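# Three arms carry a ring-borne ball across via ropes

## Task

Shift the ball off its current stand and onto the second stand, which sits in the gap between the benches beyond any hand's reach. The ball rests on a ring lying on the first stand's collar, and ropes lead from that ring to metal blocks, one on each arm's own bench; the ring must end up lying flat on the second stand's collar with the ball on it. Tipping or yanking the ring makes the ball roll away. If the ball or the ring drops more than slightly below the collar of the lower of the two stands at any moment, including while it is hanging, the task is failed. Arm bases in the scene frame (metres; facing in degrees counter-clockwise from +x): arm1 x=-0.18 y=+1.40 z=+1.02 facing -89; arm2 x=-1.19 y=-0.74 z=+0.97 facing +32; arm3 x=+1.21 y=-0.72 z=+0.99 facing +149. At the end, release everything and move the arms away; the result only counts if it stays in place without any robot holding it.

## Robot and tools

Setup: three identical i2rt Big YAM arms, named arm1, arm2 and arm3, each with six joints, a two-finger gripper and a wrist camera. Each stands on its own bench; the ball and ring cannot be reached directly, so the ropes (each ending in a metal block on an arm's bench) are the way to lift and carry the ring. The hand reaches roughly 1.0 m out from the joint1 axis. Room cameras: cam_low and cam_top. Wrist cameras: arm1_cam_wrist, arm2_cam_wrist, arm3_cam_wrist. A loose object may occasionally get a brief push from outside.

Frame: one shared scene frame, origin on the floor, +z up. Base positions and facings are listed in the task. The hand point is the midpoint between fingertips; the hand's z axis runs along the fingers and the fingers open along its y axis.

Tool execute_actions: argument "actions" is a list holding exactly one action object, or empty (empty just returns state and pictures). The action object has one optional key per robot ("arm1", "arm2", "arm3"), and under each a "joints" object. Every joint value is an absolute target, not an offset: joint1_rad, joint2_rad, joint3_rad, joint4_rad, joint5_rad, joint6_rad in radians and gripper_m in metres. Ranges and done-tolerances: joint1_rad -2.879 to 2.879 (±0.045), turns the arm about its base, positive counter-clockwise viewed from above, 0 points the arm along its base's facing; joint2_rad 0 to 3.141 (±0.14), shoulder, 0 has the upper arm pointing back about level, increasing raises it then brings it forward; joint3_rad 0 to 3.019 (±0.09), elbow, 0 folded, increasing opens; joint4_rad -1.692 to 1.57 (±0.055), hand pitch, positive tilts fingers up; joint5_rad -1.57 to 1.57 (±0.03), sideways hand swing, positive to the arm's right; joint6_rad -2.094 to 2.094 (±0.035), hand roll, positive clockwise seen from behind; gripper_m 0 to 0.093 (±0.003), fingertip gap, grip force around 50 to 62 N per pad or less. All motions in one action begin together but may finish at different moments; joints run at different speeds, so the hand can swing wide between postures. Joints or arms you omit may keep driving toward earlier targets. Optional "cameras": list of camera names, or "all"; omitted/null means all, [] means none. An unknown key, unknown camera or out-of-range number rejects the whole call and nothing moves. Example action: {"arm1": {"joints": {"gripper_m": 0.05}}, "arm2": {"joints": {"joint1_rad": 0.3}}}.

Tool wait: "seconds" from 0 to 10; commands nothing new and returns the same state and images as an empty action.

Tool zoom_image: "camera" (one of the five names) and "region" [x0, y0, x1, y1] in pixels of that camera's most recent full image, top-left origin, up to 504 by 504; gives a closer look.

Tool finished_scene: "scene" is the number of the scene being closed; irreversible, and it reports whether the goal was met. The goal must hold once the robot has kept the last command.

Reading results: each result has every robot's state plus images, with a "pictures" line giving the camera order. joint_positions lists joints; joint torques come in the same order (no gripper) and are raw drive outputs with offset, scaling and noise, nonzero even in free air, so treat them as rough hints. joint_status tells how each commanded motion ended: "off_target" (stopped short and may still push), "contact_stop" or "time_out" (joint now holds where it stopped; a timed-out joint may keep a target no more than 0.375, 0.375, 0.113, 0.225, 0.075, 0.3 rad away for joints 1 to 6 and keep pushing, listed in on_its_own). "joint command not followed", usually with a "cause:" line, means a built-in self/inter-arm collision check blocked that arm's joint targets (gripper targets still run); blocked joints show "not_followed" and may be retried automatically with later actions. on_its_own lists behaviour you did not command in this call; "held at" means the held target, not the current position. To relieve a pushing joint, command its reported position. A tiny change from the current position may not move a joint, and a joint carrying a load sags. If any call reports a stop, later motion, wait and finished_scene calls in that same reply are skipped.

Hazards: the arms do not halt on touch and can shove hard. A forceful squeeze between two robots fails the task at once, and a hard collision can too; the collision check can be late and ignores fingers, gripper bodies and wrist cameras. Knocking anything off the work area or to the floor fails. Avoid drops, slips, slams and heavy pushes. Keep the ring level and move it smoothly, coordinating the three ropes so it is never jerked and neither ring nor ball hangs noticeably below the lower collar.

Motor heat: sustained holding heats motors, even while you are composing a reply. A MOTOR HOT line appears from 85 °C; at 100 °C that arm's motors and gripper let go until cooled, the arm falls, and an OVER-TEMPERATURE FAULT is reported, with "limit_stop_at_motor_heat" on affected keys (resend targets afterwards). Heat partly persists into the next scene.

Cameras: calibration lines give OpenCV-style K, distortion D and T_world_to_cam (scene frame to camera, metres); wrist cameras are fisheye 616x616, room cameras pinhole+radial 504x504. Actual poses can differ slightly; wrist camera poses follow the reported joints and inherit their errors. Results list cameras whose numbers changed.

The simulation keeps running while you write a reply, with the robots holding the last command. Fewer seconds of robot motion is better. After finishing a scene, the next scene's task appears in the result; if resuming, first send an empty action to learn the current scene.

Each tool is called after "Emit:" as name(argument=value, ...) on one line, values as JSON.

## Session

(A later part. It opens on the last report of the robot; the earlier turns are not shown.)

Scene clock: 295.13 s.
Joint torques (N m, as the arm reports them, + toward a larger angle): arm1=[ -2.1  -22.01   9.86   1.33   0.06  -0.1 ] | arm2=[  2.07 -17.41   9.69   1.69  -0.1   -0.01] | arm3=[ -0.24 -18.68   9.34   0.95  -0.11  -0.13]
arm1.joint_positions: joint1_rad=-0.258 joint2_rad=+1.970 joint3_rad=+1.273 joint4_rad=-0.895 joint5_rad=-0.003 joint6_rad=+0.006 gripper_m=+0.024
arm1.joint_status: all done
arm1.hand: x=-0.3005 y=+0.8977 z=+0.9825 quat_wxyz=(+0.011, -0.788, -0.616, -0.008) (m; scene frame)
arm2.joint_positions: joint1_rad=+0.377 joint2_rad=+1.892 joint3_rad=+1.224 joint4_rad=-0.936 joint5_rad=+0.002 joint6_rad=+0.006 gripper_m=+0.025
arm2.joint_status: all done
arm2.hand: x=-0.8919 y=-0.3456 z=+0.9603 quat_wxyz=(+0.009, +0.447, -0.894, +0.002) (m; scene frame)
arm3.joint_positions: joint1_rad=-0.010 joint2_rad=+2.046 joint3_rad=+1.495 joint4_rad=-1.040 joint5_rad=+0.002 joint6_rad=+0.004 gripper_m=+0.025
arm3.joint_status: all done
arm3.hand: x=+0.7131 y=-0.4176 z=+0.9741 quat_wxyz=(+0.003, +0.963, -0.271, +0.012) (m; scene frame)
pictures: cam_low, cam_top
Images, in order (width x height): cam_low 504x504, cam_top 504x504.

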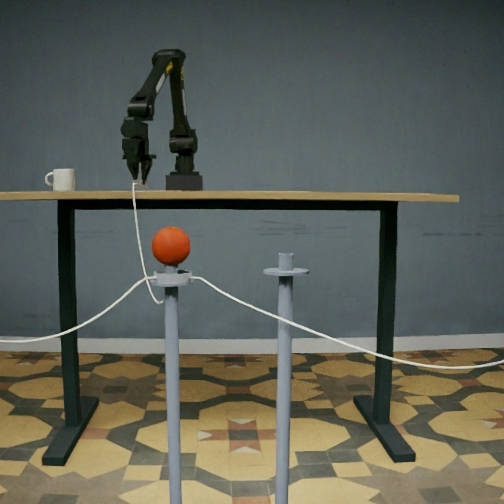

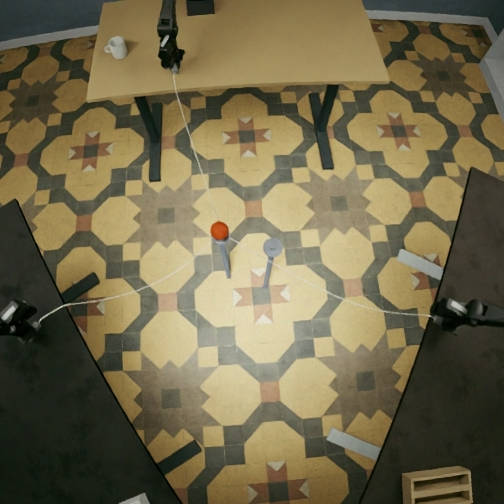

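Emit:
execute_actions(actions=[{"arm1":{"joints":{"joint3_rad":1.25}},"arm2":{"joints":{"gripper_m":0.06}},"arm3":{"joints":{"gripper_m":0.06}}}], cameras=[])

Emit:
execute_actions(actions=[{"arm1":{"joints":{"gripper_m":0.06}}}], cameras=[])

Emit:
execute_actions(actions=[{"arm1":{"joints":{"joint2_rad":1.6}},"arm2":{"joints":{"joint2_rad":1.55}},"arm3":{"joints":{"joint2_rad":1.7}}}], cameras=["cam_low","cam_top"])

Emit:
finished_scene(scene=1)

Scene clock: 308.07 s.
Joint torques (N m, as the arm reports them, + toward a larger angle): arm1=[ -2.09 -21.51   6.98   1.21   0.06  -0.1 ] | arm2=[  1.53 -17.08   9.56   1.7   -0.13   0.  ] | arm3=[ -0.27 -19.06   9.35   0.87  -0.11  -0.14]
arm1.joint_positions: joint1_rad=-0.258 joint2_rad=+1.970 joint3_rad=+1.247 joint4_rad=-0.893 joint5_rad=-0.003 joint6_rad=+0.006 gripper_m=+0.024
arm1.joint_status: all done
arm1.hand: x=-0.2977 y=+0.9096 z=+0.9754 quat_wxyz=(+0.019, -0.788, -0.616, -0.017) (m; scene frame)
arm2.joint_positions: joint1_rad=+0.377 joint2_rad=+1.887 joint3_rad=+1.224 joint4_rad=-0.936 joint5_rad=+0.002 joint6_rad=+0.006 gripper_m=+0.060
arm2.joint_status: all done
arm2.hand: x=-0.8915 y=-0.3451 z=+0.9625 quat_wxyz=(+0.007, +0.447, -0.894, +0.001) (m; scene frame)
arm3.joint_positions: joint1_rad=-0.010 joint2_rad=+2.046 joint3_rad=+1.495 joint4_rad=-1.040 joint5_rad=+0.002 joint6_rad=+0.004 gripper_m=+0.060
arm3.joint_status: all done
arm3.hand: x=+0.7131 y=-0.4176 z=+0.9741 quat_wxyz=(+0.003, +0.963, -0.271, +0.012) (m; scene frame)
pictures: none
No camera images: the call's "cameras" was empty. Leave "cameras" out to get every camera's image.

Scene clock: 308.70 s.
Joint torques (N m, as the arm reports them, + toward a larger angle): arm1=[ -2.11 -21.46   6.98   1.21   0.06  -0.1 ] | arm2=[  1.52 -17.02   9.59   1.66  -0.13  -0.01] | arm3=[  0.09 -18.88   9.31   0.8   -0.1   -0.15]
arm1.joint_positions: joint1_rad=-0.258 joint2_rad=+1.970 joint3_rad=+1.247 joint4_rad=-0.893 joint5_rad=-0.003 joint6_rad=+0.006 gripper_m=+0.060
arm1.joint_status: all done
arm1.hand: x=-0.2977 y=+0.9096 z=+0.9754 quat_wxyz=(+0.019, -0.788, -0.616, -0.017) (m; scene frame)
arm2.joint_positions: joint1_rad=+0.377 joint2_rad=+1.887 joint3_rad=+1.224 joint4_rad=-0.936 joint5_rad=+0.002 joint6_rad=+0.006 gripper_m=+0.060
arm2.joint_status: not commanded
arm2.hand: x=-0.8915 y=-0.3451 z=+0.9625 quat_wxyz=(+0.007, +0.447, -0.894, +0.001) (m; scene frame)
arm3.joint_positions: joint1_rad=-0.010 joint2_rad=+2.046 joint3_rad=+1.495 joint4_rad=-1.040 joint5_rad=+0.002 joint6_rad=+0.004 gripper_m=+0.060
arm3.joint_status: not commanded
arm3.hand: x=+0.7131 y=-0.4176 z=+0.9741 quat_wxyz=(+0.003, +0.963, -0.271, +0.012) (m; scene frame)
pictures: none
No camera images: the call's "cameras" was empty. Leave "cameras" out to get every camera's image.

Scene clock: 310.07 s.
Joint torques (N m, as the arm reports them, + toward a larger angle): arm1=[ -2.06 -15.18   9.74   1.85   0.06  -0.1 ] | arm2=[  1.23 -12.42  10.54   2.35  -0.11   0.  ] | arm3=[ -0.11 -14.63  11.17   1.45  -0.11  -0.15]
arm1.joint_positions: joint1_rad=-0.258 joint2_rad=+1.590 joint3_rad=+1.241 joint4_rad=-0.893 joint5_rad=-0.003 joint6_rad=+0.006 gripper_m=+0.060
arm1.joint_status: all done
arm1.hand: x=-0.3027 y=+0.8805 z=+1.1648 quat_wxyz=(-0.097, -0.777, -0.609, +0.129) (m; scene frame)
arm2.joint_positions: joint1_rad=+0.377 joint2_rad=+1.532 joint3_rad=+1.234 joint4_rad=-0.936 joint5_rad=+0.002 joint6_rad=+0.006 gripper_m=+0.060
arm2.joint_status: all done
arm2.hand: x=-0.8782 y=-0.3293 z=+1.1417 quat_wxyz=(-0.155, +0.440, -0.881, -0.081) (m; scene frame)
arm3.joint_positions: joint1_rad=-0.010 joint2_rad=+1.695 joint3_rad=+1.495 joint4_rad=-1.040 joint5_rad=+0.002 joint6_rad=+0.004 gripper_m=+0.060
arm3.joint_status: all done
arm3.hand: x=+0.7002 y=-0.4096 z=+1.1730 quat_wxyz=(-0.044, +0.950, -0.268, -0.157) (m; scene frame)
pictures: cam_low, cam_top
Images, in order (width x height): cam_low 504x504, cam_top 504x504.

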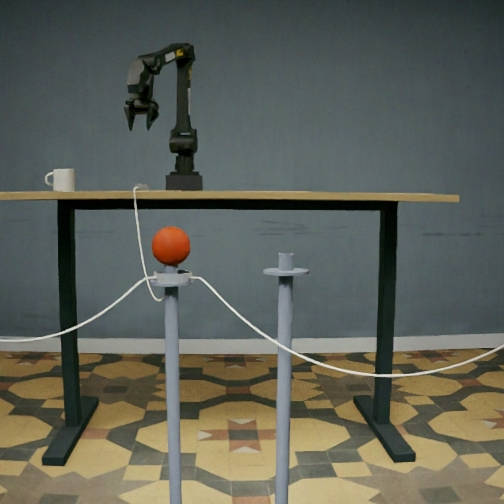

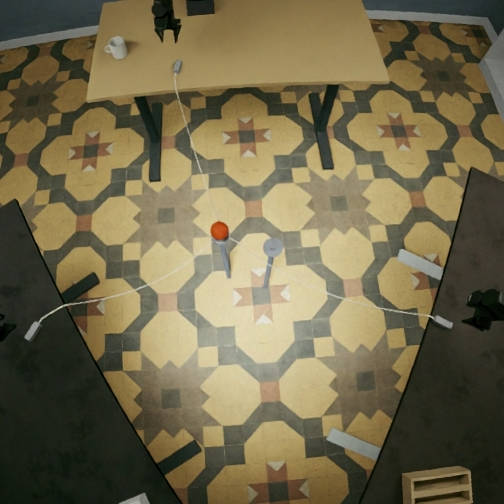

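The scene is finished: the task was done.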